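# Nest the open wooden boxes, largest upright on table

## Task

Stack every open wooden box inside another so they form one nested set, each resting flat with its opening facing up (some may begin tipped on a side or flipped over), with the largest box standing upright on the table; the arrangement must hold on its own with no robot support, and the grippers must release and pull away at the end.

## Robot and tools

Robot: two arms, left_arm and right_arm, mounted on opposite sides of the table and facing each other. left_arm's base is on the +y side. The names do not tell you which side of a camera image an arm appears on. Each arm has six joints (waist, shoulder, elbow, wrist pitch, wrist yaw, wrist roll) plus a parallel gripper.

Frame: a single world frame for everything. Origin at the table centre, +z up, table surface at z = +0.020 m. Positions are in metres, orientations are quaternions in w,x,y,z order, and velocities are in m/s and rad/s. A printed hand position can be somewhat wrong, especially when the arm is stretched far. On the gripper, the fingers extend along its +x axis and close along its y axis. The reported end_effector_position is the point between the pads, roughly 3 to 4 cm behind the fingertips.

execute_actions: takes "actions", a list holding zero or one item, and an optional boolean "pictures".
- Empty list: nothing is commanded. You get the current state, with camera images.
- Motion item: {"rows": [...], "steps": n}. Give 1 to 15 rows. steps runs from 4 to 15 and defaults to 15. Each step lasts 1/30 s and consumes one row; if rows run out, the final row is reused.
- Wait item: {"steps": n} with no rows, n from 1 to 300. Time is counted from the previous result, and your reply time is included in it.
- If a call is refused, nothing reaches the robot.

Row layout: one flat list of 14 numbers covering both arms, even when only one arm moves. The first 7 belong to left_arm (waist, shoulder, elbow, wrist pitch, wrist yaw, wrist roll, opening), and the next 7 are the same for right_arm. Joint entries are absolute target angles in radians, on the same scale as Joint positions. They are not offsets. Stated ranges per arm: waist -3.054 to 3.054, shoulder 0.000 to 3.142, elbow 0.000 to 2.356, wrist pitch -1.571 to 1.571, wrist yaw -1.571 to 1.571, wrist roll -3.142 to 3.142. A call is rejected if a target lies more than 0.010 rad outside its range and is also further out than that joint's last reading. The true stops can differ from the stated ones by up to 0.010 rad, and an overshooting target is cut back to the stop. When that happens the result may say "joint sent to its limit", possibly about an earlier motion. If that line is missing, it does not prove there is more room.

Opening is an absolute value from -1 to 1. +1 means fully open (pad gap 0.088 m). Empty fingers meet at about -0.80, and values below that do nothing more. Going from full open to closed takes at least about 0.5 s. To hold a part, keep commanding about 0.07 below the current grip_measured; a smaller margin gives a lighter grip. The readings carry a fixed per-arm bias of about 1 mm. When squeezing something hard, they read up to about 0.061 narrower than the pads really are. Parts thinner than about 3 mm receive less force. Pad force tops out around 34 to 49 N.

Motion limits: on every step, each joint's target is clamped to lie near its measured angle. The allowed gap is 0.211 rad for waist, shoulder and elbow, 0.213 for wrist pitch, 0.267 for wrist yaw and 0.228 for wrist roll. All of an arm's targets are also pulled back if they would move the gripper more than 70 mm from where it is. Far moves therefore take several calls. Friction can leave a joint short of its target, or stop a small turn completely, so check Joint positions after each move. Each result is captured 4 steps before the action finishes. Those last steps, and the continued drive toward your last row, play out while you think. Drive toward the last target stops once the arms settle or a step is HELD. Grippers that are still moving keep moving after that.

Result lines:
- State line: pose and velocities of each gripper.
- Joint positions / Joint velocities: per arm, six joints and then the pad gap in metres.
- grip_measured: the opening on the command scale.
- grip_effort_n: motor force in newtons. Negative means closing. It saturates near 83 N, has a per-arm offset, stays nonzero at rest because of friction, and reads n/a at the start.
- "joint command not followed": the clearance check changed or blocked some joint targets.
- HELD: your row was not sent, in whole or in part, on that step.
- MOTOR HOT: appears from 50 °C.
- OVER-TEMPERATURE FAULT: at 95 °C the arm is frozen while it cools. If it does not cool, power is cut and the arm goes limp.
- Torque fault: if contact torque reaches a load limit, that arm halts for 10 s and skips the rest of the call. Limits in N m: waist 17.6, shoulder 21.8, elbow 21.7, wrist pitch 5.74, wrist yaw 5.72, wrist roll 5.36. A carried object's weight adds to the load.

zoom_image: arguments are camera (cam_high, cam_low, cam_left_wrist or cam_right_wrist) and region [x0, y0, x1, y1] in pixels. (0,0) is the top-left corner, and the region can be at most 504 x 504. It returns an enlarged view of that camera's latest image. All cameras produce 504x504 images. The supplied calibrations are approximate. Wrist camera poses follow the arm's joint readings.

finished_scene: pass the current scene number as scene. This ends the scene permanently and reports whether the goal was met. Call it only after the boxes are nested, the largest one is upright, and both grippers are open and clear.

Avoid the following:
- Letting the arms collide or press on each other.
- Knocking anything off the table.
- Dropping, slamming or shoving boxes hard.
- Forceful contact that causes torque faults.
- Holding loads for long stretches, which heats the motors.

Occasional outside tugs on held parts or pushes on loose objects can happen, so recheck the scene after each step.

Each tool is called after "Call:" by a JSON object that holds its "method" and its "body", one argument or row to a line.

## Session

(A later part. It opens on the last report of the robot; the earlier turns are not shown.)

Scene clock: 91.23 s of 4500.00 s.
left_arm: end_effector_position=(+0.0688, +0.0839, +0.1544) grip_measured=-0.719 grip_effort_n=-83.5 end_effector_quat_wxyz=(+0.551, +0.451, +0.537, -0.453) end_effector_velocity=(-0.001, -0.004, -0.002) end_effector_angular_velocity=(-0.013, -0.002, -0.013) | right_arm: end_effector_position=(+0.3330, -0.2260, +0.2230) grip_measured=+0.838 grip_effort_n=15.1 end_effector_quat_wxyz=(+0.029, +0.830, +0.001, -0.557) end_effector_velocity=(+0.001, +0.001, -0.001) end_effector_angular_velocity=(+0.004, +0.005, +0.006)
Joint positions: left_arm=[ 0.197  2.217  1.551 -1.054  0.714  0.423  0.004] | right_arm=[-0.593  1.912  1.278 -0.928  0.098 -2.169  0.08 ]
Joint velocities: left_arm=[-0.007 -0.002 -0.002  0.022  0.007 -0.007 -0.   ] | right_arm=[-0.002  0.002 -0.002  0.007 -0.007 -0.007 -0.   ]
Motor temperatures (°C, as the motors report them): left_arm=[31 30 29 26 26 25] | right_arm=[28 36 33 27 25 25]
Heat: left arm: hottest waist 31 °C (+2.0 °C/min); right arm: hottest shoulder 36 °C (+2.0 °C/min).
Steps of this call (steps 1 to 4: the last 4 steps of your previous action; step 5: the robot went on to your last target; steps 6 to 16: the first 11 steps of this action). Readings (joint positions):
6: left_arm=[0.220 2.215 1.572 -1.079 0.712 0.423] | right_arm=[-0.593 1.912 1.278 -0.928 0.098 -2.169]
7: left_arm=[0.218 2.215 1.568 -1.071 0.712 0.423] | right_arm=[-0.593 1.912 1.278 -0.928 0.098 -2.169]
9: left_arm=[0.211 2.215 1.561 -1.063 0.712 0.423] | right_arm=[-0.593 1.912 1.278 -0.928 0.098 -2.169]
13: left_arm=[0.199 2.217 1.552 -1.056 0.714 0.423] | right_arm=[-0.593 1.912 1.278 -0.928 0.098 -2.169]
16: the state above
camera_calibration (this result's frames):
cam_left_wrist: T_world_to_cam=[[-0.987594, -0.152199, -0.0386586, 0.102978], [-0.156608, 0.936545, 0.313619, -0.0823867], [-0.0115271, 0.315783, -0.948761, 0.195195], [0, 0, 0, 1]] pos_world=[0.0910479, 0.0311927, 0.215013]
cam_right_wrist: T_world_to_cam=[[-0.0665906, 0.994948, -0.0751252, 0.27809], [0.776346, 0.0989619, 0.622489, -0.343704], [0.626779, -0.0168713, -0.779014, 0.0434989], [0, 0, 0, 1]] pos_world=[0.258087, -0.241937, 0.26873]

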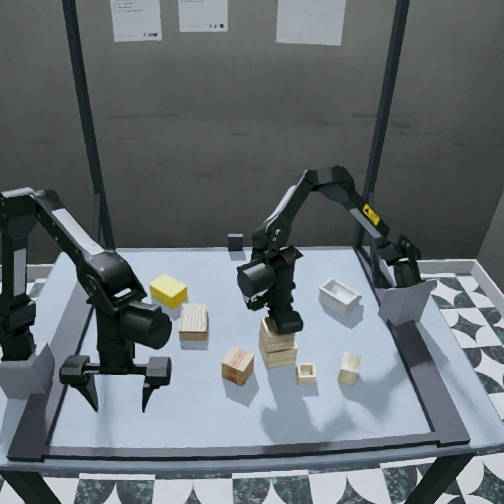

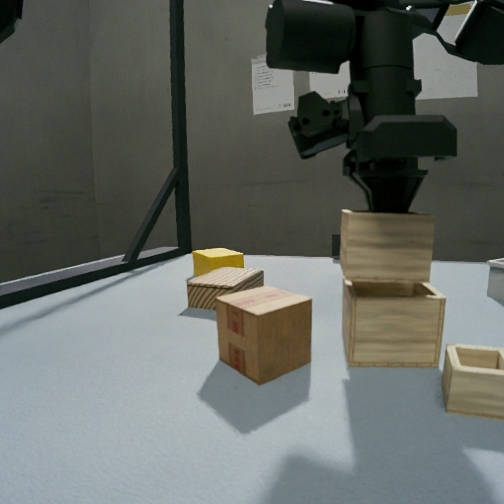

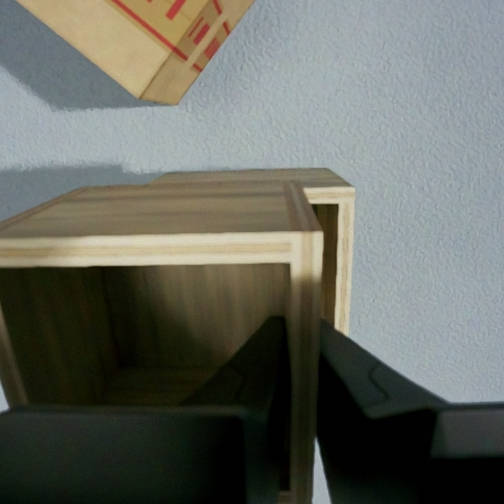

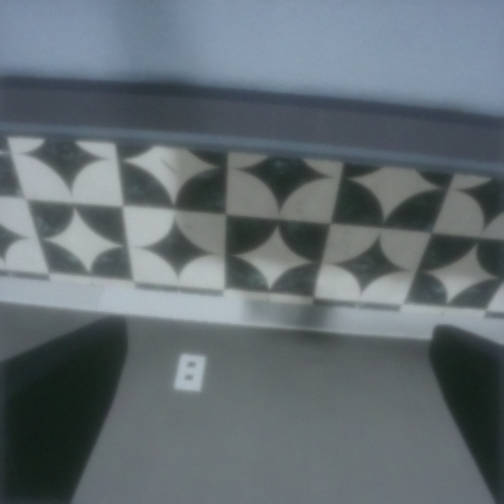

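Call:
{"method": "execute_actions", "body": {
  "actions": [
    {"rows":[[0.186,2.205,1.49,-1.0,0.72,0.424,-0.9,-0.593,1.912,1.278,-0.928,0.098,-2.169,0.84]],"steps":15}
  ],
  "pictures": true
}}

Scene clock: 91.83 s of 4500.00 s.
left_arm: end_effector_position=(+0.0689, +0.0910, +0.1413) grip_measured=-0.719 grip_effort_n=-83.5 end_effector_quat_wxyz=(+0.545, +0.454, +0.539, -0.455) end_effector_velocity=(-0.002, +0.007, -0.003) end_effector_angular_velocity=(+0.019, +0.004, +0.005) | right_arm: end_effector_position=(+0.3330, -0.2260, +0.2230) grip_measured=+0.838 grip_effort_n=15.1 end_effector_quat_wxyz=(+0.029, +0.830, +0.001, -0.557) end_effector_velocity=(-0.005, -0.003, -0.002) end_effector_angular_velocity=(-0.009, +0.030, +0.003)
Joint positions: left_arm=[ 0.184  2.216  1.498 -1.004  0.717  0.423  0.004] | right_arm=[-0.593  1.912  1.278 -0.928  0.098 -2.169  0.08 ]
Joint velocities: left_arm=[-0.002 -0.007 -0.022 -0.007 -0.007  0.007  0.   ] | right_arm=[-0.002 -0.002 -0.002 -0.022 -0.022 -0.007  0.   ]
Motor temperatures (°C, as the motors report them): left_arm=[31 30 29 26 26 25] | right_arm=[28 36 33 27 25 25]
Heat: left arm: hottest waist 31 °C (+2.0 °C/min); right arm: hottest shoulder 36 °C (+2.0 °C/min).
Steps of this call (steps 1 to 4: the last 4 steps of your previous action; steps 5 to 7: the robot went on to your last target; steps 8 to 18: the first 11 steps of this action). Readings (joint positions):
8: left_arm=[0.197 2.217 1.545 -1.046 0.715 0.423] | right_arm=[-0.593 1.912 1.278 -0.928 0.098 -2.169]
9: left_arm=[0.196 2.217 1.535 -1.033 0.716 0.423] | right_arm=[-0.593 1.912 1.278 -0.928 0.098 -2.169]
11: left_arm=[0.192 2.216 1.519 -1.021 0.716 0.423] | right_arm=[-0.593 1.912 1.278 -0.928 0.098 -2.169]
15: left_arm=[0.184 2.216 1.499 -1.009 0.716 0.423] | right_arm=[-0.593 1.912 1.278 -0.928 0.098 -2.169]
18: the state above
camera_calibration (this result's frames):
cam_left_wrist: T_world_to_cam=[[-0.989044, -0.143734, -0.0336374, 0.102248], [-0.146853, 0.934869, 0.323193, -0.086792], [-0.0150073, 0.324592, -0.945735, 0.17957], [0, 0, 0, 1]] pos_world=[0.0910772, 0.037549, 0.201315]
cam_right_wrist: T_world_to_cam=[[-0.0665906, 0.994948, -0.0751252, 0.27809], [0.776346, 0.0989619, 0.622489, -0.343704], [0.626779, -0.0168713, -0.779014, 0.0434989], [0, 0, 0, 1]] pos_world=[0.258087, -0.241937, 0.26873]

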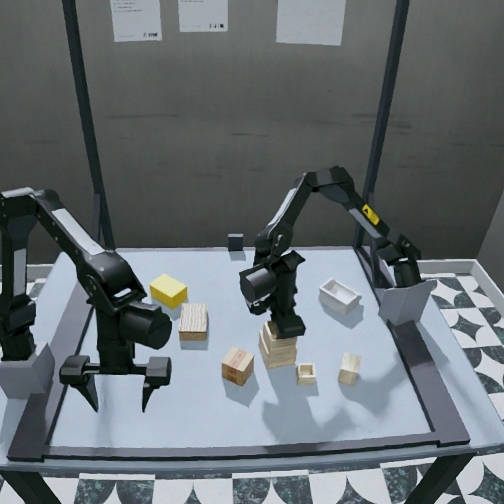

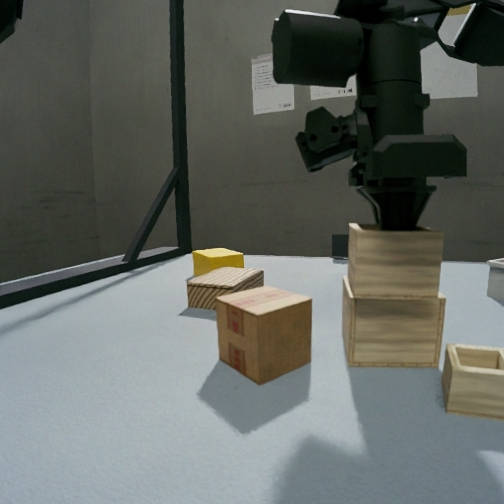

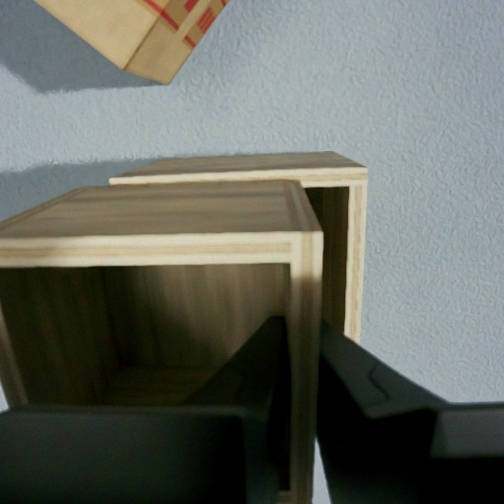

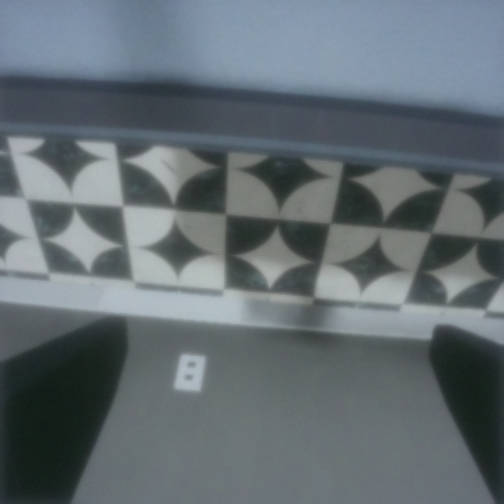

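Call:
{"method": "execute_actions", "body": {
  "actions": [
    {"rows":[[0.158,2.25,1.478,-0.96,0.724,0.424,-0.9,-0.593,1.912,1.278,-0.928,0.098,-2.169,0.84]],"steps":15}
  ],
  "pictures": true
}}

Scene clock: 92.33 s of 4500.00 s.
left_arm: end_effector_position=(+0.0712, +0.0898, +0.1370) grip_measured=-0.719 grip_effort_n=-83.5 end_effector_quat_wxyz=(+0.545, +0.458, +0.532, -0.458) end_effector_velocity=(+0.002, +0.001, -0.000) end_effector_angular_velocity=(+0.009, -0.021, +0.016) | right_arm: end_effector_position=(+0.3330, -0.2260, +0.2230) grip_measured=+0.838 grip_effort_n=15.1 end_effector_quat_wxyz=(+0.029, +0.830, +0.001, -0.557) end_effector_velocity=(-0.002, +0.000, -0.001) end_effector_angular_velocity=(-0.003, +0.023, +0.020)
Joint positions: left_arm=[ 0.178  2.221  1.489 -0.975  0.715  0.423  0.004] | right_arm=[-0.593  1.912  1.278 -0.928  0.098 -2.169  0.08 ]
Joint velocities: left_arm=[-0.002 -0.002 -0.002  0.007 -0.022 -0.022  0.   ] | right_arm=[-0.002  0.002  0.002 -0.007 -0.022 -0.022 -0.   ]
Motor temperatures (°C, as the motors report them): left_arm=[31 30 29 26 26 25] | right_arm=[28 36 33 27 25 25]
Heat: left arm: hottest waist 31 °C (+2.0 °C/min); right arm: hottest shoulder 36 °C (+2.0 °C/min).
Steps of this call (steps 1 to 4: the last 4 steps of your previous action; steps 5 to 15: the first 11 steps of this action). Readings (joint positions):
5: left_arm=[0.183 2.216 1.494 -0.999 0.717 0.423] | right_arm=[-0.593 1.912 1.278 -0.928 0.098 -2.169]
6: left_arm=[0.181 2.217 1.492 -0.992 0.717 0.423] | right_arm=[-0.593 1.912 1.278 -0.928 0.098 -2.169]
8: left_arm=[0.178 2.219 1.490 -0.987 0.715 0.423] | right_arm=[-0.593 1.912 1.278 -0.928 0.098 -2.169]
12: left_arm=[0.178 2.220 1.489 -0.977 0.715 0.423] | right_arm=[-0.593 1.912 1.278 -0.928 0.098 -2.169]
15: the state above
camera_calibration (this result's frames):
cam_left_wrist: T_world_to_cam=[[-0.990749, -0.129832, -0.0394902, 0.103932], [-0.135643, 0.938644, 0.317092, -0.084294], [-0.00410154, 0.319516, -0.947572, 0.175894], [0, 0, 0, 1]] pos_world=[0.0922579, 0.0364149, 0.197506]
cam_right_wrist: T_world_to_cam=[[-0.0665906, 0.994948, -0.0751252, 0.27809], [0.776346, 0.0989619, 0.622489, -0.343704], [0.626779, -0.0168713, -0.779014, 0.0434989], [0, 0, 0, 1]] pos_world=[0.258087, -0.241937, 0.26873]

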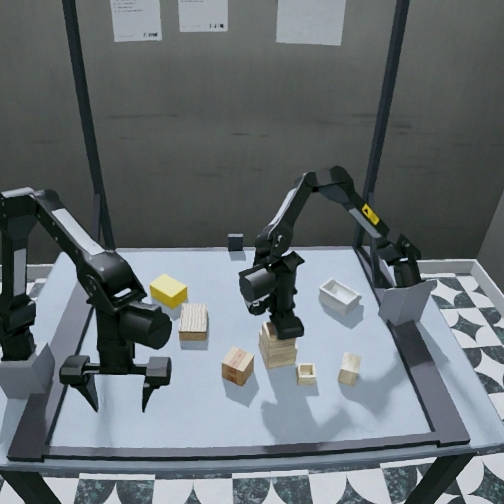

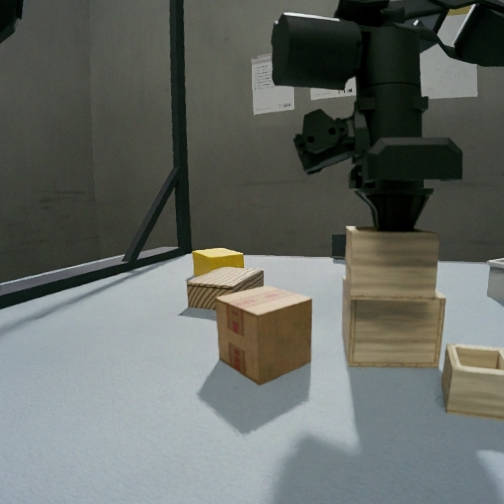

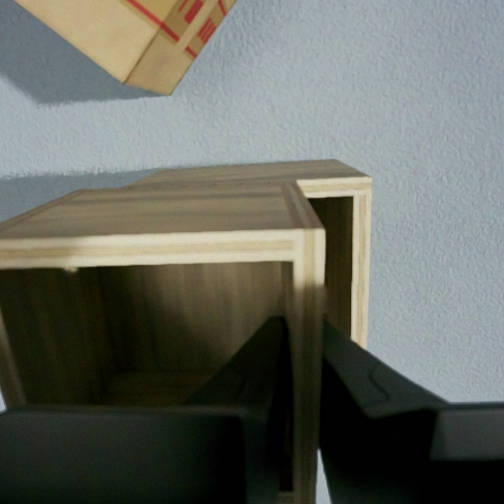

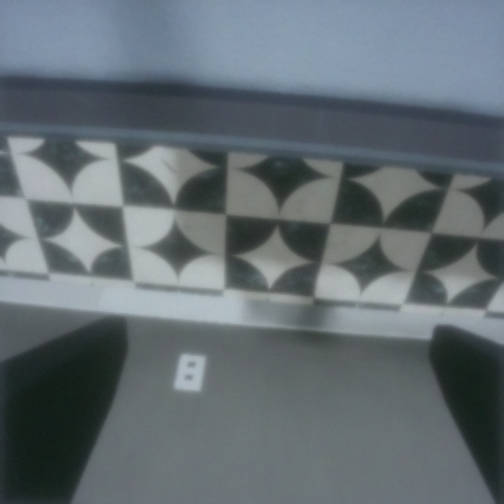

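Call:
{"method": "execute_actions", "body": {
  "actions": [
    {"rows":[[0.175,2.2,1.5,-1.0,0.72,0.424,-0.9,-0.593,1.912,1.278,-0.928,0.098,-2.169,0.84],[0.17,2.2,1.5,-1.0,0.72,0.424,-0.9,-0.593,1.912,1.278,-0.928,0.098,-2.169,0.84],[0.168,2.2,1.5,-1.0,0.72,0.424,-0.9,-0.593,1.912,1.278,-0.928,0.098,-2.169,0.84],[0.168,2.2,1.5,-1.0,0.72,0.424,-0.9,-0.593,1.912,1.278,-0.928,0.098,-2.169,0.84],[0.168,2.2,1.5,-1.0,0.72,0.424,-0.9,-0.593,1.912,1.278,-0.928,0.098,-2.169,0.84],[0.168,2.2,1.5,-1.0,0.72,0.424,-0.9,-0.593,1.912,1.278,-0.928,0.098,-2.169,0.84],[0.16,2.225,1.49,-0.985,0.724,0.424,-0.9,-0.593,1.912,1.278,-0.928,0.098,-2.169,0.84],[0.15,2.245,1.48,-0.965,0.728,0.424,-0.9,-0.593,1.912,1.278,-0.928,0.098,-2.169,0.84]],"steps":15}
  ],
  "pictures": true
}}

Scene clock: 92.93 s of 4500.00 s.
left_arm: end_effector_position=(+0.0689, +0.0892, +0.1377) grip_measured=-0.719 grip_effort_n=-83.5 end_effector_quat_wxyz=(+0.543, +0.461, +0.532, -0.457) end_effector_velocity=(+0.005, +0.002, -0.004) end_effector_angular_velocity=(+0.003, -0.025, +0.009) | right_arm: end_effector_position=(+0.3330, -0.2260, +0.2230) grip_measured=+0.838 grip_effort_n=14.7 end_effector_quat_wxyz=(+0.029, +0.830, +0.001, -0.557) end_effector_velocity=(-0.001, -0.002, -0.000) end_effector_angular_velocity=(-0.004, +0.010, +0.004)
Joint positions: left_arm=[ 0.174  2.217  1.493 -0.984  0.711  0.423  0.004] | right_arm=[-0.593  1.912  1.278 -0.928  0.098 -2.169  0.08 ]
Joint velocities: left_arm=[-0.002 -0.002 -0.022  0.037 -0.022 -0.022  0.   ] | right_arm=[-0.002 -0.002 -0.002 -0.007 -0.007 -0.007 -0.   ]
Motor temperatures (°C, as the motors report them): left_arm=[31 30 29 26 26 25] | right_arm=[28 36 33 27 25 25]
Heat: left arm: hottest waist 31 °C (+2.0 °C/min); right arm: hottest shoulder 36 °C (+2.0 °C/min).
Steps of this call (steps 1 to 4: the last 4 steps of your previous action; steps 5 to 7: the robot went on to your last target; steps 8 to 18: the first 11 steps of this action). Readings (joint positions):
8: left_arm=[0.179 2.220 1.488 -0.974 0.715 0.423] | right_arm=[-0.593 1.912 1.278 -0.928 0.098 -2.169]
9: left_arm=[0.179 2.219 1.489 -0.977 0.715 0.423] | right_arm=[-0.593 1.912 1.278 -0.928 0.098 -2.169]
11: left_arm=[0.180 2.218 1.492 -0.981 0.713 0.423] | right_arm=[-0.593 1.912 1.278 -0.928 0.098 -2.169]
15: left_arm=[0.176 2.217 1.494 -0.988 0.713 0.423] | right_arm=[-0.593 1.912 1.278 -0.928 0.098 -2.169]
18: the state above
camera_calibration (this result's frames):
cam_left_wrist: T_world_to_cam=[[-0.991052, -0.126553, -0.0424255, 0.101733], [-0.133471, 0.93733, 0.321865, -0.0849695], [-0.000966151, 0.324648, -0.945835, 0.17576], [0, 0, 0, 1]] pos_world=[0.0896511, 0.035459, 0.197905]
cam_right_wrist: T_world_to_cam=[[-0.0665906, 0.994948, -0.0751252, 0.27809], [0.776346, 0.0989619, 0.622489, -0.343704], [0.626779, -0.0168713, -0.779014, 0.0434989], [0, 0, 0, 1]] pos_world=[0.258087, -0.241937, 0.26873]

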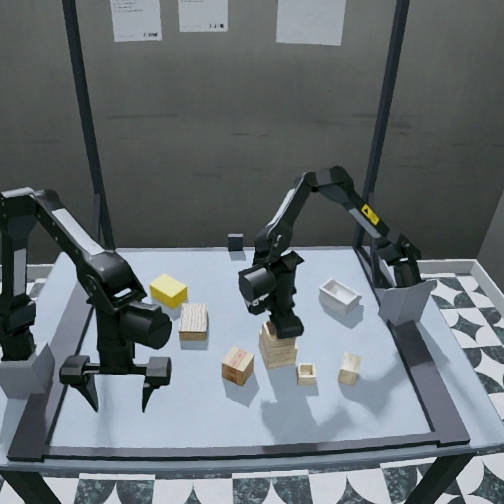

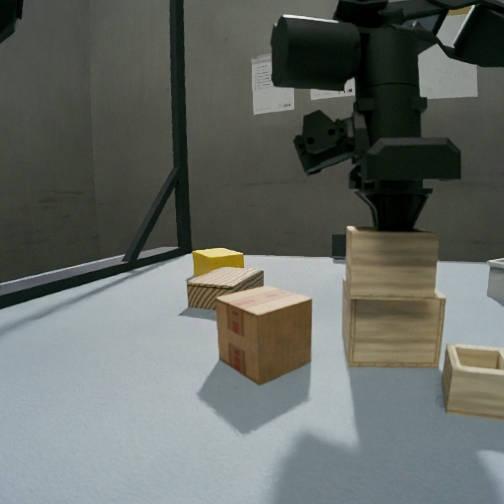

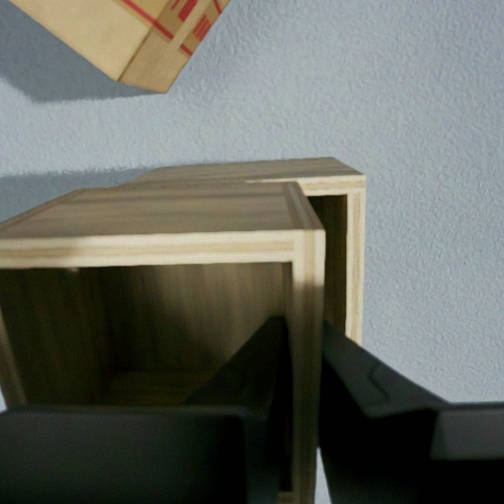

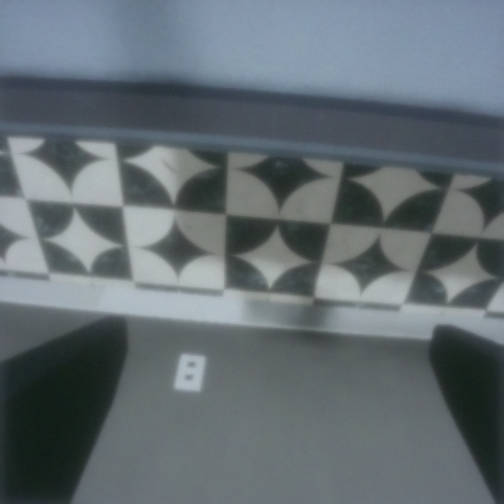

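Call:
{"method": "execute_actions", "body": {
  "actions": [
    {"rows":[[0.178,2.19,1.51,-1.01,0.72,0.424,-0.9,-0.593,1.912,1.278,-0.928,0.098,-2.169,0.84],[0.178,2.19,1.51,-1.01,0.72,0.424,-0.9,-0.593,1.912,1.278,-0.928,0.098,-2.169,0.84],[0.178,2.19,1.51,-1.01,0.72,0.424,-0.9,-0.593,1.912,1.278,-0.928,0.098,-2.169,0.84],[0.178,2.19,1.51,-1.01,0.72,0.424,-0.9,-0.593,1.912,1.278,-0.928,0.098,-2.169,0.84],[0.166,2.19,1.51,-1.025,0.72,0.424,-0.9,-0.593,1.912,1.278,-0.928,0.098,-2.169,0.84]],"steps":15}
  ],
  "pictures": true
}}

Scene clock: 93.53 s of 4500.00 s.
left_arm: end_effector_position=(+0.0612, +0.0895, +0.1401) grip_measured=-0.719 grip_effort_n=-83.5 end_effector_quat_wxyz=(+0.539, +0.460, +0.540, -0.455) end_effector_velocity=(-0.018, -0.004, +0.000) end_effector_angular_velocity=(+0.017, +0.014, +0.015) | right_arm: end_effector_position=(+0.3330, -0.2260, +0.2230) grip_measured=+0.838 grip_effort_n=15.1 end_effector_quat_wxyz=(+0.029, +0.830, +0.001, -0.557) end_effector_velocity=(-0.002, +0.000, +0.001) end_effector_angular_velocity=(-0.002, +0.008, +0.010)
Joint positions: left_arm=[ 0.167  2.207  1.501 -1.018  0.716  0.423  0.004] | right_arm=[-0.593  1.912  1.278 -0.928  0.098 -2.169  0.08 ]
Joint velocities: left_arm=[-0.032 -0.027  0.007 -0.037  0.007 -0.037 -0.   ] | right_arm=[ 0.002 -0.002  0.002 -0.007 -0.007 -0.007 -0.   ]
Motor temperatures (°C, as the motors report them): left_arm=[31 30 29 26 26 25] | right_arm=[28 36 33 27 25 25]
Heat: left arm: hottest waist 31 °C (+2.0 °C/min); right arm: hottest shoulder 36 °C (+2.0 °C/min).
Steps of this call (steps 1 to 4: the last 4 steps of your previous action; steps 5 to 7: the robot went on to your last target; steps 8 to 18: the first 11 steps of this action). Readings (joint positions):
8: left_arm=[0.175 2.216 1.490 -0.980 0.712 0.423] | right_arm=[-0.593 1.912 1.278 -0.928 0.098 -2.169]
9: left_arm=[0.175 2.215 1.492 -0.984 0.712 0.423] | right_arm=[-0.593 1.912 1.278 -0.928 0.098 -2.169]
11: left_arm=[0.177 2.214 1.496 -0.990 0.712 0.423] | right_arm=[-0.593 1.912 1.278 -0.928 0.098 -2.169]
15: left_arm=[0.172 2.210 1.500 -1.012 0.715 0.423] | right_arm=[-0.593 1.912 1.278 -0.928 0.098 -2.169]
18: the state above
camera_calibration (this result's frames):
cam_left_wrist: T_world_to_cam=[[-0.990772, -0.131751, -0.0318102, 0.0932066], [-0.134766, 0.932615, 0.334764, -0.0883345], [-0.014439, 0.335962, -0.941765, 0.177192], [0, 0, 0, 1]] pos_world=[0.0830005, 0.0351324, 0.19941]
cam_right_wrist: T_world_to_cam=[[-0.0665906, 0.994948, -0.0751252, 0.27809], [0.776346, 0.0989619, 0.622489, -0.343704], [0.626779, -0.0168713, -0.779014, 0.0434989], [0, 0, 0, 1]] pos_world=[0.258087, -0.241937, 0.26873]

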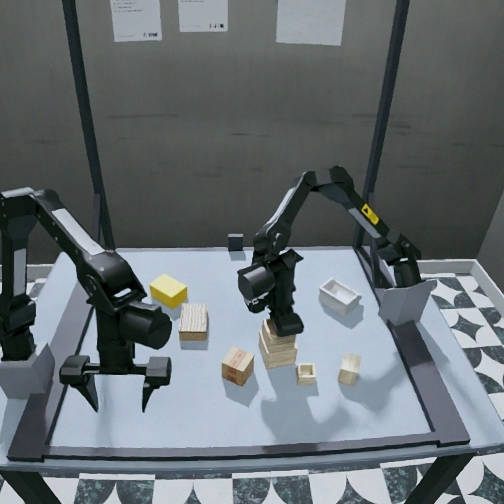

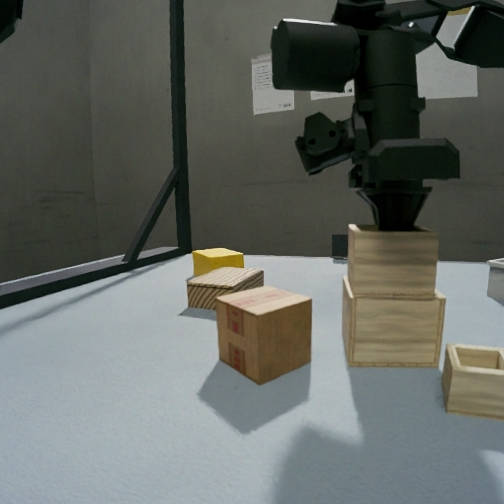

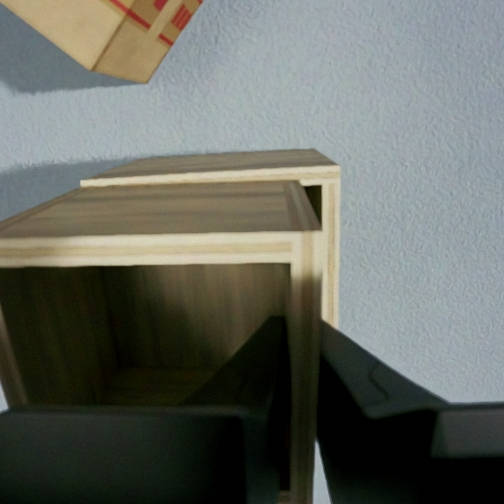

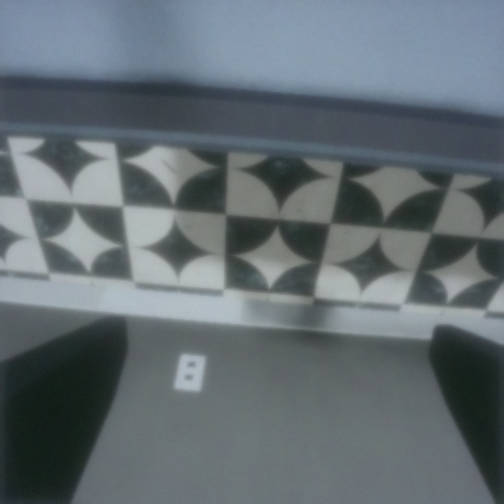

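Call:
{"method": "execute_actions", "body": {
  "actions": [
    {"rows":[[0.158,2.22,1.495,-1.005,0.72,0.424,-0.9,-0.593,1.912,1.278,-0.928,0.098,-2.169,0.84],[0.152,2.23,1.488,-0.99,0.724,0.424,-0.9,-0.593,1.912,1.278,-0.928,0.098,-2.169,0.84],[0.145,2.243,1.478,-0.975,0.728,0.424,-0.9,-0.593,1.912,1.278,-0.928,0.098,-2.169,0.84]],"steps":15}
  ],
  "pictures": true
}}

Scene clock: 94.10 s of 4500.00 s.
left_arm: end_effector_position=(+0.0630, +0.0884, +0.1367) grip_measured=-0.719 grip_effort_n=-83.5 end_effector_quat_wxyz=(+0.538, +0.461, +0.534, -0.460) end_effector_velocity=(+0.004, +0.000, -0.001) end_effector_angular_velocity=(-0.005, -0.012, -0.014) | right_arm: end_effector_position=(+0.3330, -0.2260, +0.2230) grip_measured=+0.838 grip_effort_n=15.1 end_effector_quat_wxyz=(+0.029, +0.830, +0.001, -0.557) end_effector_velocity=(-0.002, -0.002, -0.001) end_effector_angular_velocity=(+0.010, +0.022, -0.012)
Joint positions: left_arm=[ 0.164  2.21   1.492 -0.992  0.719  0.423  0.004] | right_arm=[-0.593  1.912  1.278 -0.928  0.098 -2.169  0.08 ]
Joint velocities: left_arm=[ 0.002  0.002 -0.007  0.022 -0.007  0.007  0.   ] | right_arm=[-0.007 -0.002 -0.002 -0.007 -0.022  0.007 -0.   ]
Motor temperatures (°C, as the motors report them): left_arm=[31 30 29 26 26 25] | right_arm=[28 36 33 27 25 25]
Heat: left arm: hottest waist 31 °C (+2.0 °C/min); right arm: hottest shoulder 36 °C (+2.0 °C/min).
Steps of this call (steps 1 to 4: the last 4 steps of your previous action; steps 5 to 6: the robot went on to your last target; steps 7 to 17: the first 11 steps of this action). Readings (joint positions):
7: left_arm=[0.165 2.206 1.502 -1.022 0.716 0.423] | right_arm=[-0.593 1.912 1.278 -0.928 0.098 -2.169]
8: left_arm=[0.165 2.206 1.502 -1.020 0.716 0.423] | right_arm=[-0.593 1.912 1.278 -0.928 0.098 -2.169]
10: left_arm=[0.162 2.208 1.498 -1.008 0.716 0.423] | right_arm=[-0.593 1.912 1.278 -0.928 0.098 -2.169]
14: left_arm=[0.163 2.209 1.493 -0.995 0.717 0.423] | right_arm=[-0.593 1.912 1.278 -0.928 0.098 -2.169]
17: the state above
camera_calibration (this result's frames):
cam_left_wrist: T_world_to_cam=[[-0.992188, -0.120252, -0.0331917, 0.0939495], [-0.12448, 0.936926, 0.32661, -0.0857983], [-0.00817726, 0.32819, -0.944576, 0.175044], [0, 0, 0, 1]] pos_world=[0.0839668, 0.0342365, 0.196483]
cam_right_wrist: T_world_to_cam=[[-0.0665906, 0.994948, -0.0751252, 0.27809], [0.776346, 0.0989619, 0.622489, -0.343704], [0.626779, -0.0168713, -0.779014, 0.0434989], [0, 0, 0, 1]] pos_world=[0.258087, -0.241937, 0.26873]

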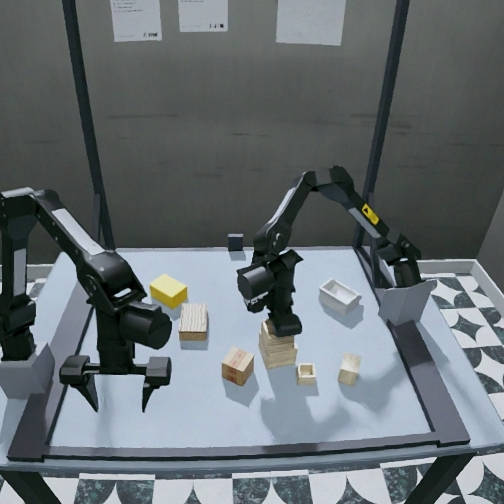

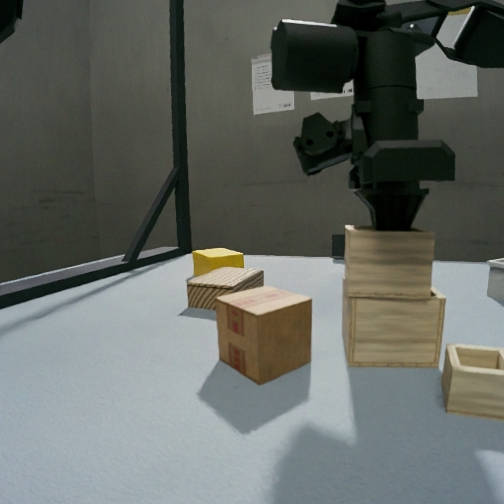

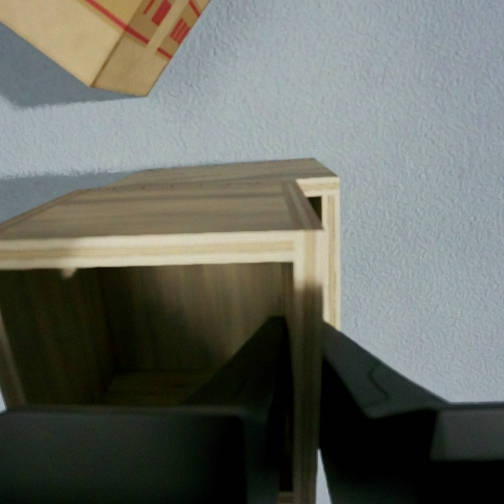

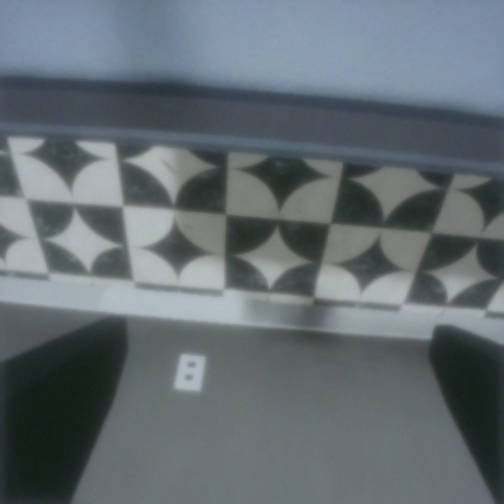

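Call:
{"method": "execute_actions", "body": {
  "actions": [
    {"rows":[[0.17,2.19,1.505,-1.02,0.72,0.424,-0.9,-0.593,1.912,1.278,-0.928,0.098,-2.169,0.84],[0.17,2.19,1.505,-1.02,0.72,0.424,-0.9,-0.593,1.912,1.278,-0.928,0.098,-2.169,0.84],[0.17,2.19,1.505,-1.02,0.72,0.424,-0.9,-0.593,1.912,1.278,-0.928,0.098,-2.169,0.84],[0.17,2.19,1.505,-1.02,0.72,0.424,-0.9,-0.593,1.912,1.278,-0.928,0.098,-2.169,0.84],[0.176,2.172,1.465,-1.0,0.72,0.424,-0.9,-0.593,1.912,1.278,-0.928,0.098,-2.169,0.84]],"steps":15}
  ],
  "pictures": true
}}

Scene clock: 94.70 s of 4500.00 s.
left_arm: end_effector_position=(+0.0599, +0.0920, +0.1402) grip_measured=-0.719 grip_effort_n=-83.5 end_effector_quat_wxyz=(+0.540, +0.458, +0.537, -0.459) end_effector_velocity=(-0.006, +0.011, +0.001) end_effector_angular_velocity=(+0.024, -0.011, +0.002) | right_arm: end_effector_position=(+0.3330, -0.2260, +0.2230) grip_measured=+0.838 grip_effort_n=15.1 end_effector_quat_wxyz=(+0.029, +0.830, +0.001, -0.557) end_effector_velocity=(-0.002, -0.002, -0.001) end_effector_angular_velocity=(+0.004, +0.023, +0.002)
Joint positions: left_arm=[ 0.169  2.191  1.476 -1.001  0.72   0.423  0.004] | right_arm=[-0.593  1.912  1.278 -0.928  0.098 -2.169  0.08 ]
Joint velocities: left_arm=[-0.002 -0.037 -0.046 -0.007 -0.022  0.007 -0.   ] | right_arm=[-0.007 -0.002 -0.002 -0.007 -0.022 -0.007 -0.   ]
Motor temperatures (°C, as the motors report them): left_arm=[31 30 29 26 26 25] | right_arm=[28 36 33 27 25 25]
Heat: left arm: hottest waist 31 °C (+2.0 °C/min); right arm: hottest shoulder 36 °C (+2.0 °C/min).
Steps of this call (steps 1 to 4: the last 4 steps of your previous action; steps 5 to 7: the robot went on to your last target; steps 8 to 18: the first 11 steps of this action). Readings (joint positions):
8: left_arm=[0.164 2.209 1.491 -0.990 0.720 0.423] | right_arm=[-0.593 1.912 1.278 -0.928 0.098 -2.169]
9: left_arm=[0.166 2.208 1.493 -0.992 0.720 0.423] | right_arm=[-0.593 1.912 1.278 -0.928 0.098 -2.169]
11: left_arm=[0.168 2.208 1.496 -0.999 0.720 0.423] | right_arm=[-0.593 1.912 1.278 -0.928 0.098 -2.169]
15: left_arm=[0.169 2.196 1.483 -1.001 0.720 0.423] | right_arm=[-0.593 1.912 1.278 -0.928 0.098 -2.169]
18: the state above
camera_calibration (this result's frames):
cam_left_wrist: T_world_to_cam=[[-0.991239, -0.128425, -0.0308466, 0.0917778], [-0.131423, 0.93584, 0.327004, -0.0902504], [-0.0131279, 0.328193, -0.944519, 0.177463], [0, 0, 0, 1]] pos_world=[0.0814425, 0.0380042, 0.199961]
cam_right_wrist: T_world_to_cam=[[-0.0665906, 0.994948, -0.0751252, 0.27809], [0.776346, 0.0989619, 0.622489, -0.343704], [0.626779, -0.0168713, -0.779014, 0.0434989], [0, 0, 0, 1]] pos_world=[0.258087, -0.241937, 0.26873]

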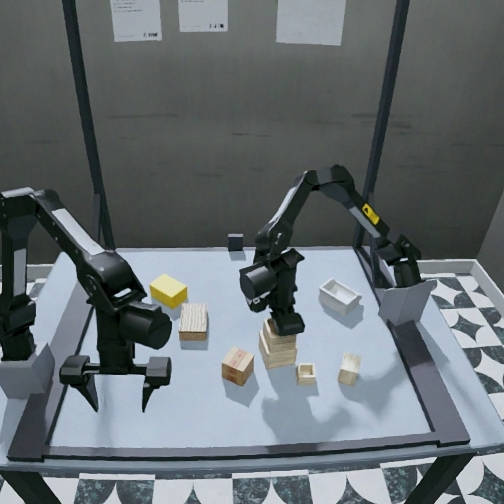

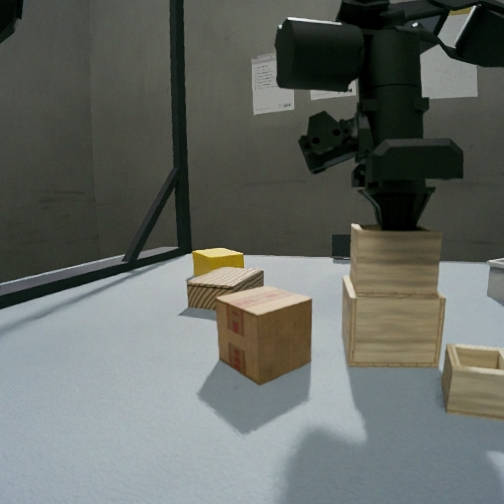

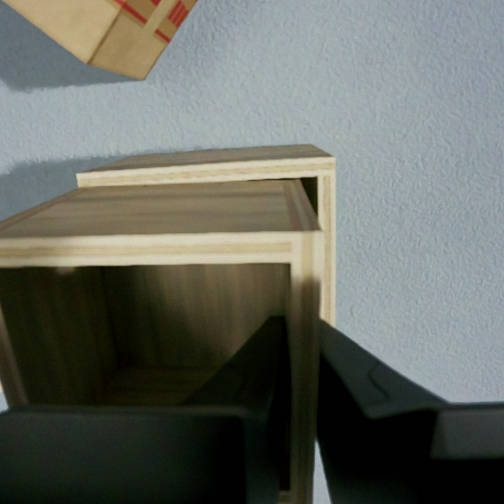

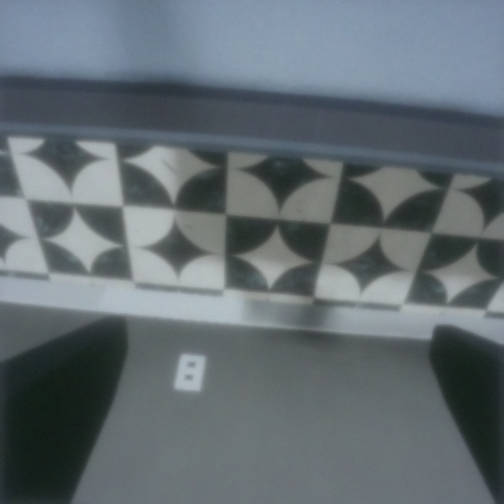

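Call:
{"method": "execute_actions", "body": {
  "actions": [
    {"rows":[[0.178,2.175,1.468,-1.0,0.72,0.435,-0.9,-0.593,1.912,1.278,-0.928,0.098,-2.169,0.84]],"steps":12}
  ],
  "pictures": true
}}

Scene clock: 95.10 s of 4500.00 s.
left_arm: end_effector_position=(+0.0599, +0.0929, +0.1408) grip_measured=-0.719 grip_effort_n=-83.5 end_effector_quat_wxyz=(+0.539, +0.460, +0.536, -0.460) end_effector_velocity=(-0.002, +0.003, +0.003) end_effector_angular_velocity=(+0.002, +0.011, +0.009) | right_arm: end_effector_position=(+0.3330, -0.2260, +0.2230) grip_measured=+0.838 grip_effort_n=15.1 end_effector_quat_wxyz=(+0.029, +0.830, +0.001, -0.557) end_effector_velocity=(-0.000, -0.004, -0.001) end_effector_angular_velocity=(-0.010, -0.000, -0.013)
Joint positions: left_arm=[ 0.171  2.188  1.472 -1.001  0.72   0.431  0.004] | right_arm=[-0.593  1.912  1.278 -0.928  0.098 -2.169  0.08 ]
Joint velocities: left_arm=[ 0.007 -0.007 -0.002 -0.022  0.007  0.007  0.   ] | right_arm=[-0.002 -0.002 -0.007 -0.007  0.007  0.007 -0.   ]
Motor temperatures (°C, as the motors report them): left_arm=[32 30 29 26 26 25] | right_arm=[28 36 33 27 25 25]
Heat: left arm: hottest waist 32 °C (+3.0 °C/min); right arm: hottest shoulder 36 °C (+2.0 °C/min).
Steps of this call (steps 1 to 4: the last 4 steps of your previous action; steps 5 to 12: the first 8 steps of this action). Readings (joint positions):
5: left_arm=[0.170 2.188 1.472 -1.001 0.720 0.424] | right_arm=[-0.593 1.912 1.278 -0.928 0.098 -2.169]
6: left_arm=[0.170 2.188 1.472 -1.001 0.720 0.425] | right_arm=[-0.593 1.912 1.278 -0.928 0.098 -2.169]
8: left_arm=[0.170 2.188 1.472 -1.001 0.720 0.428] | right_arm=[-0.593 1.912 1.278 -0.928 0.098 -2.169]
12: the state above
camera_calibration (this result's frames):
cam_left_wrist: T_world_to_cam=[[-0.991888, -0.123316, -0.030844, 0.0915097], [-0.126607, 0.936735, 0.326341, -0.0916464], [-0.0113504, 0.327599, -0.944749, 0.177743], [0, 0, 0, 1]] pos_world=[0.0811818, 0.0389047, 0.200653]
cam_right_wrist: T_world_to_cam=[[-0.0665906, 0.994948, -0.0751252, 0.27809], [0.776346, 0.0989619, 0.622489, -0.343704], [0.626779, -0.0168713, -0.779014, 0.0434989], [0, 0, 0, 1]] pos_world=[0.258087, -0.241937, 0.26873]

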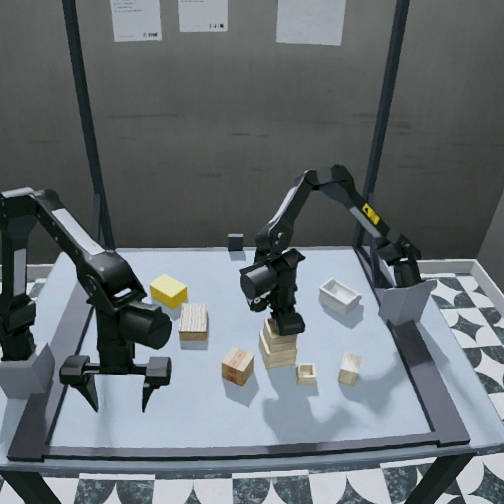

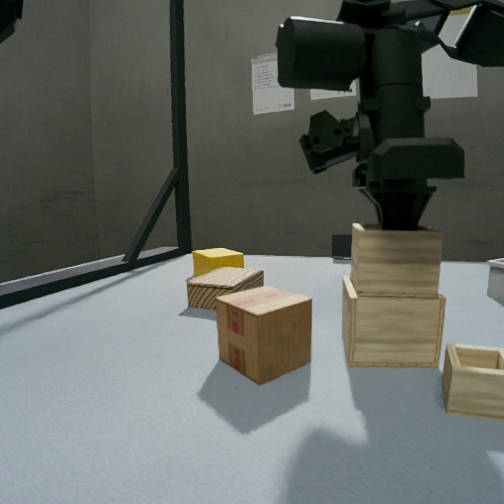

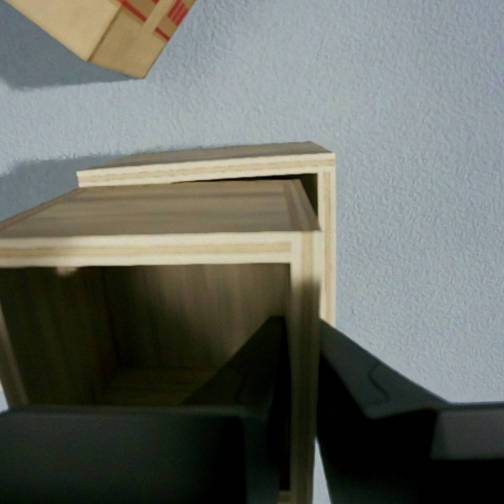

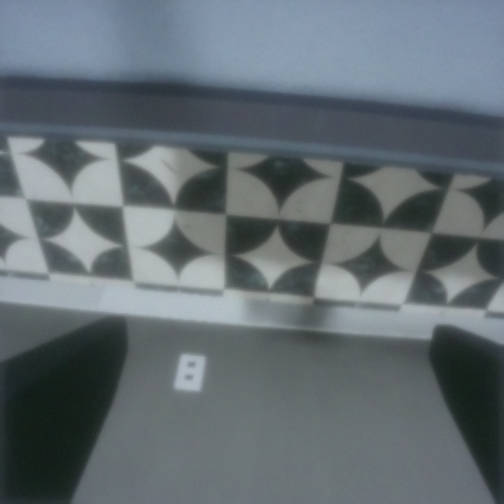

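Call:
{"method": "execute_actions", "body": {
  "actions": [
    {"rows":[[0.171,2.19,1.47,-0.995,0.72,0.405,-0.9,-0.593,1.912,1.278,-0.928,0.098,-2.169,0.84],[0.171,2.19,1.47,-0.995,0.72,0.405,-0.9,-0.593,1.912,1.278,-0.928,0.098,-2.169,0.84],[0.171,2.19,1.47,-0.995,0.72,0.405,-0.9,-0.593,1.912,1.278,-0.928,0.098,-2.169,0.84],[0.171,2.19,1.47,-0.995,0.72,0.405,-0.9,-0.593,1.912,1.278,-0.928,0.098,-2.169,0.84],[0.165,2.205,1.46,-0.985,0.724,0.405,-0.9,-0.593,1.912,1.278,-0.928,0.098,-2.169,0.84],[0.16,2.215,1.455,-0.97,0.726,0.405,-0.9,-0.593,1.912,1.278,-0.928,0.098,-2.169,0.84],[0.153,2.225,1.448,-0.958,0.728,0.405,-0.9,-0.593,1.912,1.278,-0.928,0.098,-2.169,0.84]],"steps":15}
  ],
  "pictures": true
}}

Scene clock: 95.70 s of 4500.00 s.
left_arm: end_effector_position=(+0.0620, +0.0931, +0.1370) grip_measured=-0.719 grip_effort_n=-83.5 end_effector_quat_wxyz=(+0.544, +0.455, +0.538, -0.456) end_effector_velocity=(+0.001, +0.006, -0.004) end_effector_angular_velocity=(-0.001, +0.009, +0.029) | right_arm: end_effector_position=(+0.3330, -0.2260, +0.2230) grip_measured=+0.838 grip_effort_n=15.1 end_effector_quat_wxyz=(+0.029, +0.830, +0.001, -0.557) end_effector_velocity=(+0.002, +0.001, +0.002) end_effector_angular_velocity=(+0.013, +0.000, +0.004)
Joint positions: left_arm=[ 0.168  2.193  1.462 -0.979  0.72   0.407  0.004] | right_arm=[-0.593  1.912  1.278 -0.928  0.098 -2.169  0.08 ]
Joint velocities: left_arm=[ 0.002 -0.002 -0.032  0.022  0.007 -0.022 -0.   ] | right_arm=[-0.007 -0.002  0.002  0.007 -0.007 -0.007 -0.   ]
Motor temperatures (°C, as the motors report them): left_arm=[32 31 29 26 26 25] | right_arm=[28 36 33 27 25 25]
Heat: left arm: hottest waist 32 °C (+3.0 °C/min); right arm: hottest shoulder 36 °C (+2.0 °C/min).
Steps of this call (steps 1 to 4: the last 4 steps of your previous action; steps 5 to 7: the robot went on to your last target; steps 8 to 18: the first 11 steps of this action). Readings (joint positions):
8: left_arm=[0.172 2.188 1.472 -1.001 0.720 0.431] | right_arm=[-0.593 1.912 1.278 -0.928 0.098 -2.169]
9: left_arm=[0.172 2.188 1.472 -1.000 0.720 0.427] | right_arm=[-0.593 1.912 1.278 -0.928 0.098 -2.169]
11: left_arm=[0.172 2.188 1.472 -0.999 0.720 0.419] | right_arm=[-0.593 1.912 1.278 -0.928 0.098 -2.169]
15: left_arm=[0.168 2.193 1.466 -0.984 0.720 0.410] | right_arm=[-0.593 1.912 1.278 -0.928 0.098 -2.169]
18: the state above
camera_calibration (this result's frames):
cam_left_wrist: T_world_to_cam=[[-0.989634, -0.139851, -0.0326547, 0.0951283], [-0.142858, 0.935381, 0.323502, -0.0888038], [-0.0146974, 0.324814, -0.945664, 0.174689], [0, 0, 0, 1]] pos_world=[0.0840233, 0.0396279, 0.197032]
cam_right_wrist: T_world_to_cam=[[-0.0665906, 0.994948, -0.0751252, 0.27809], [0.776346, 0.0989619, 0.622489, -0.343704], [0.626779, -0.0168713, -0.779014, 0.0434989], [0, 0, 0, 1]] pos_world=[0.258087, -0.241937, 0.26873]

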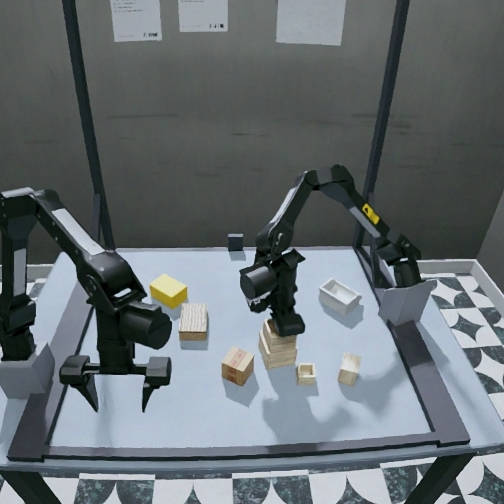

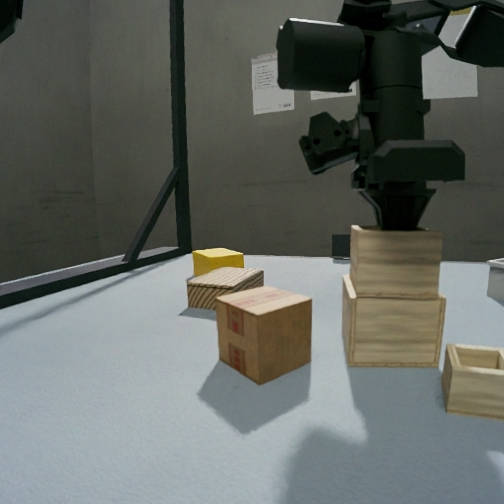

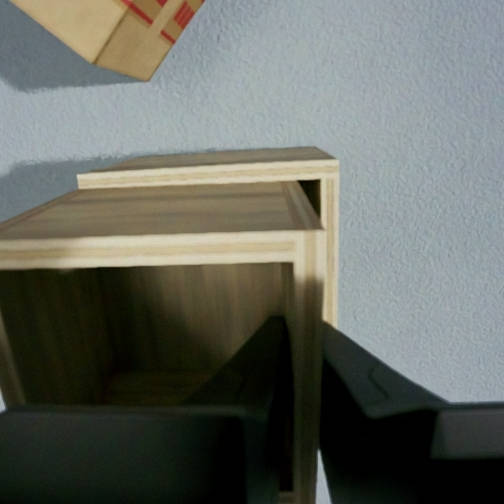

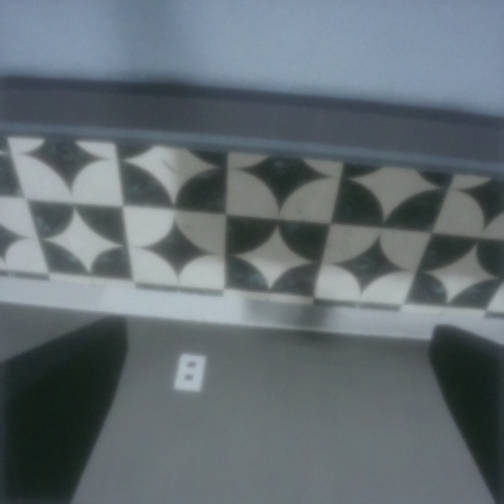

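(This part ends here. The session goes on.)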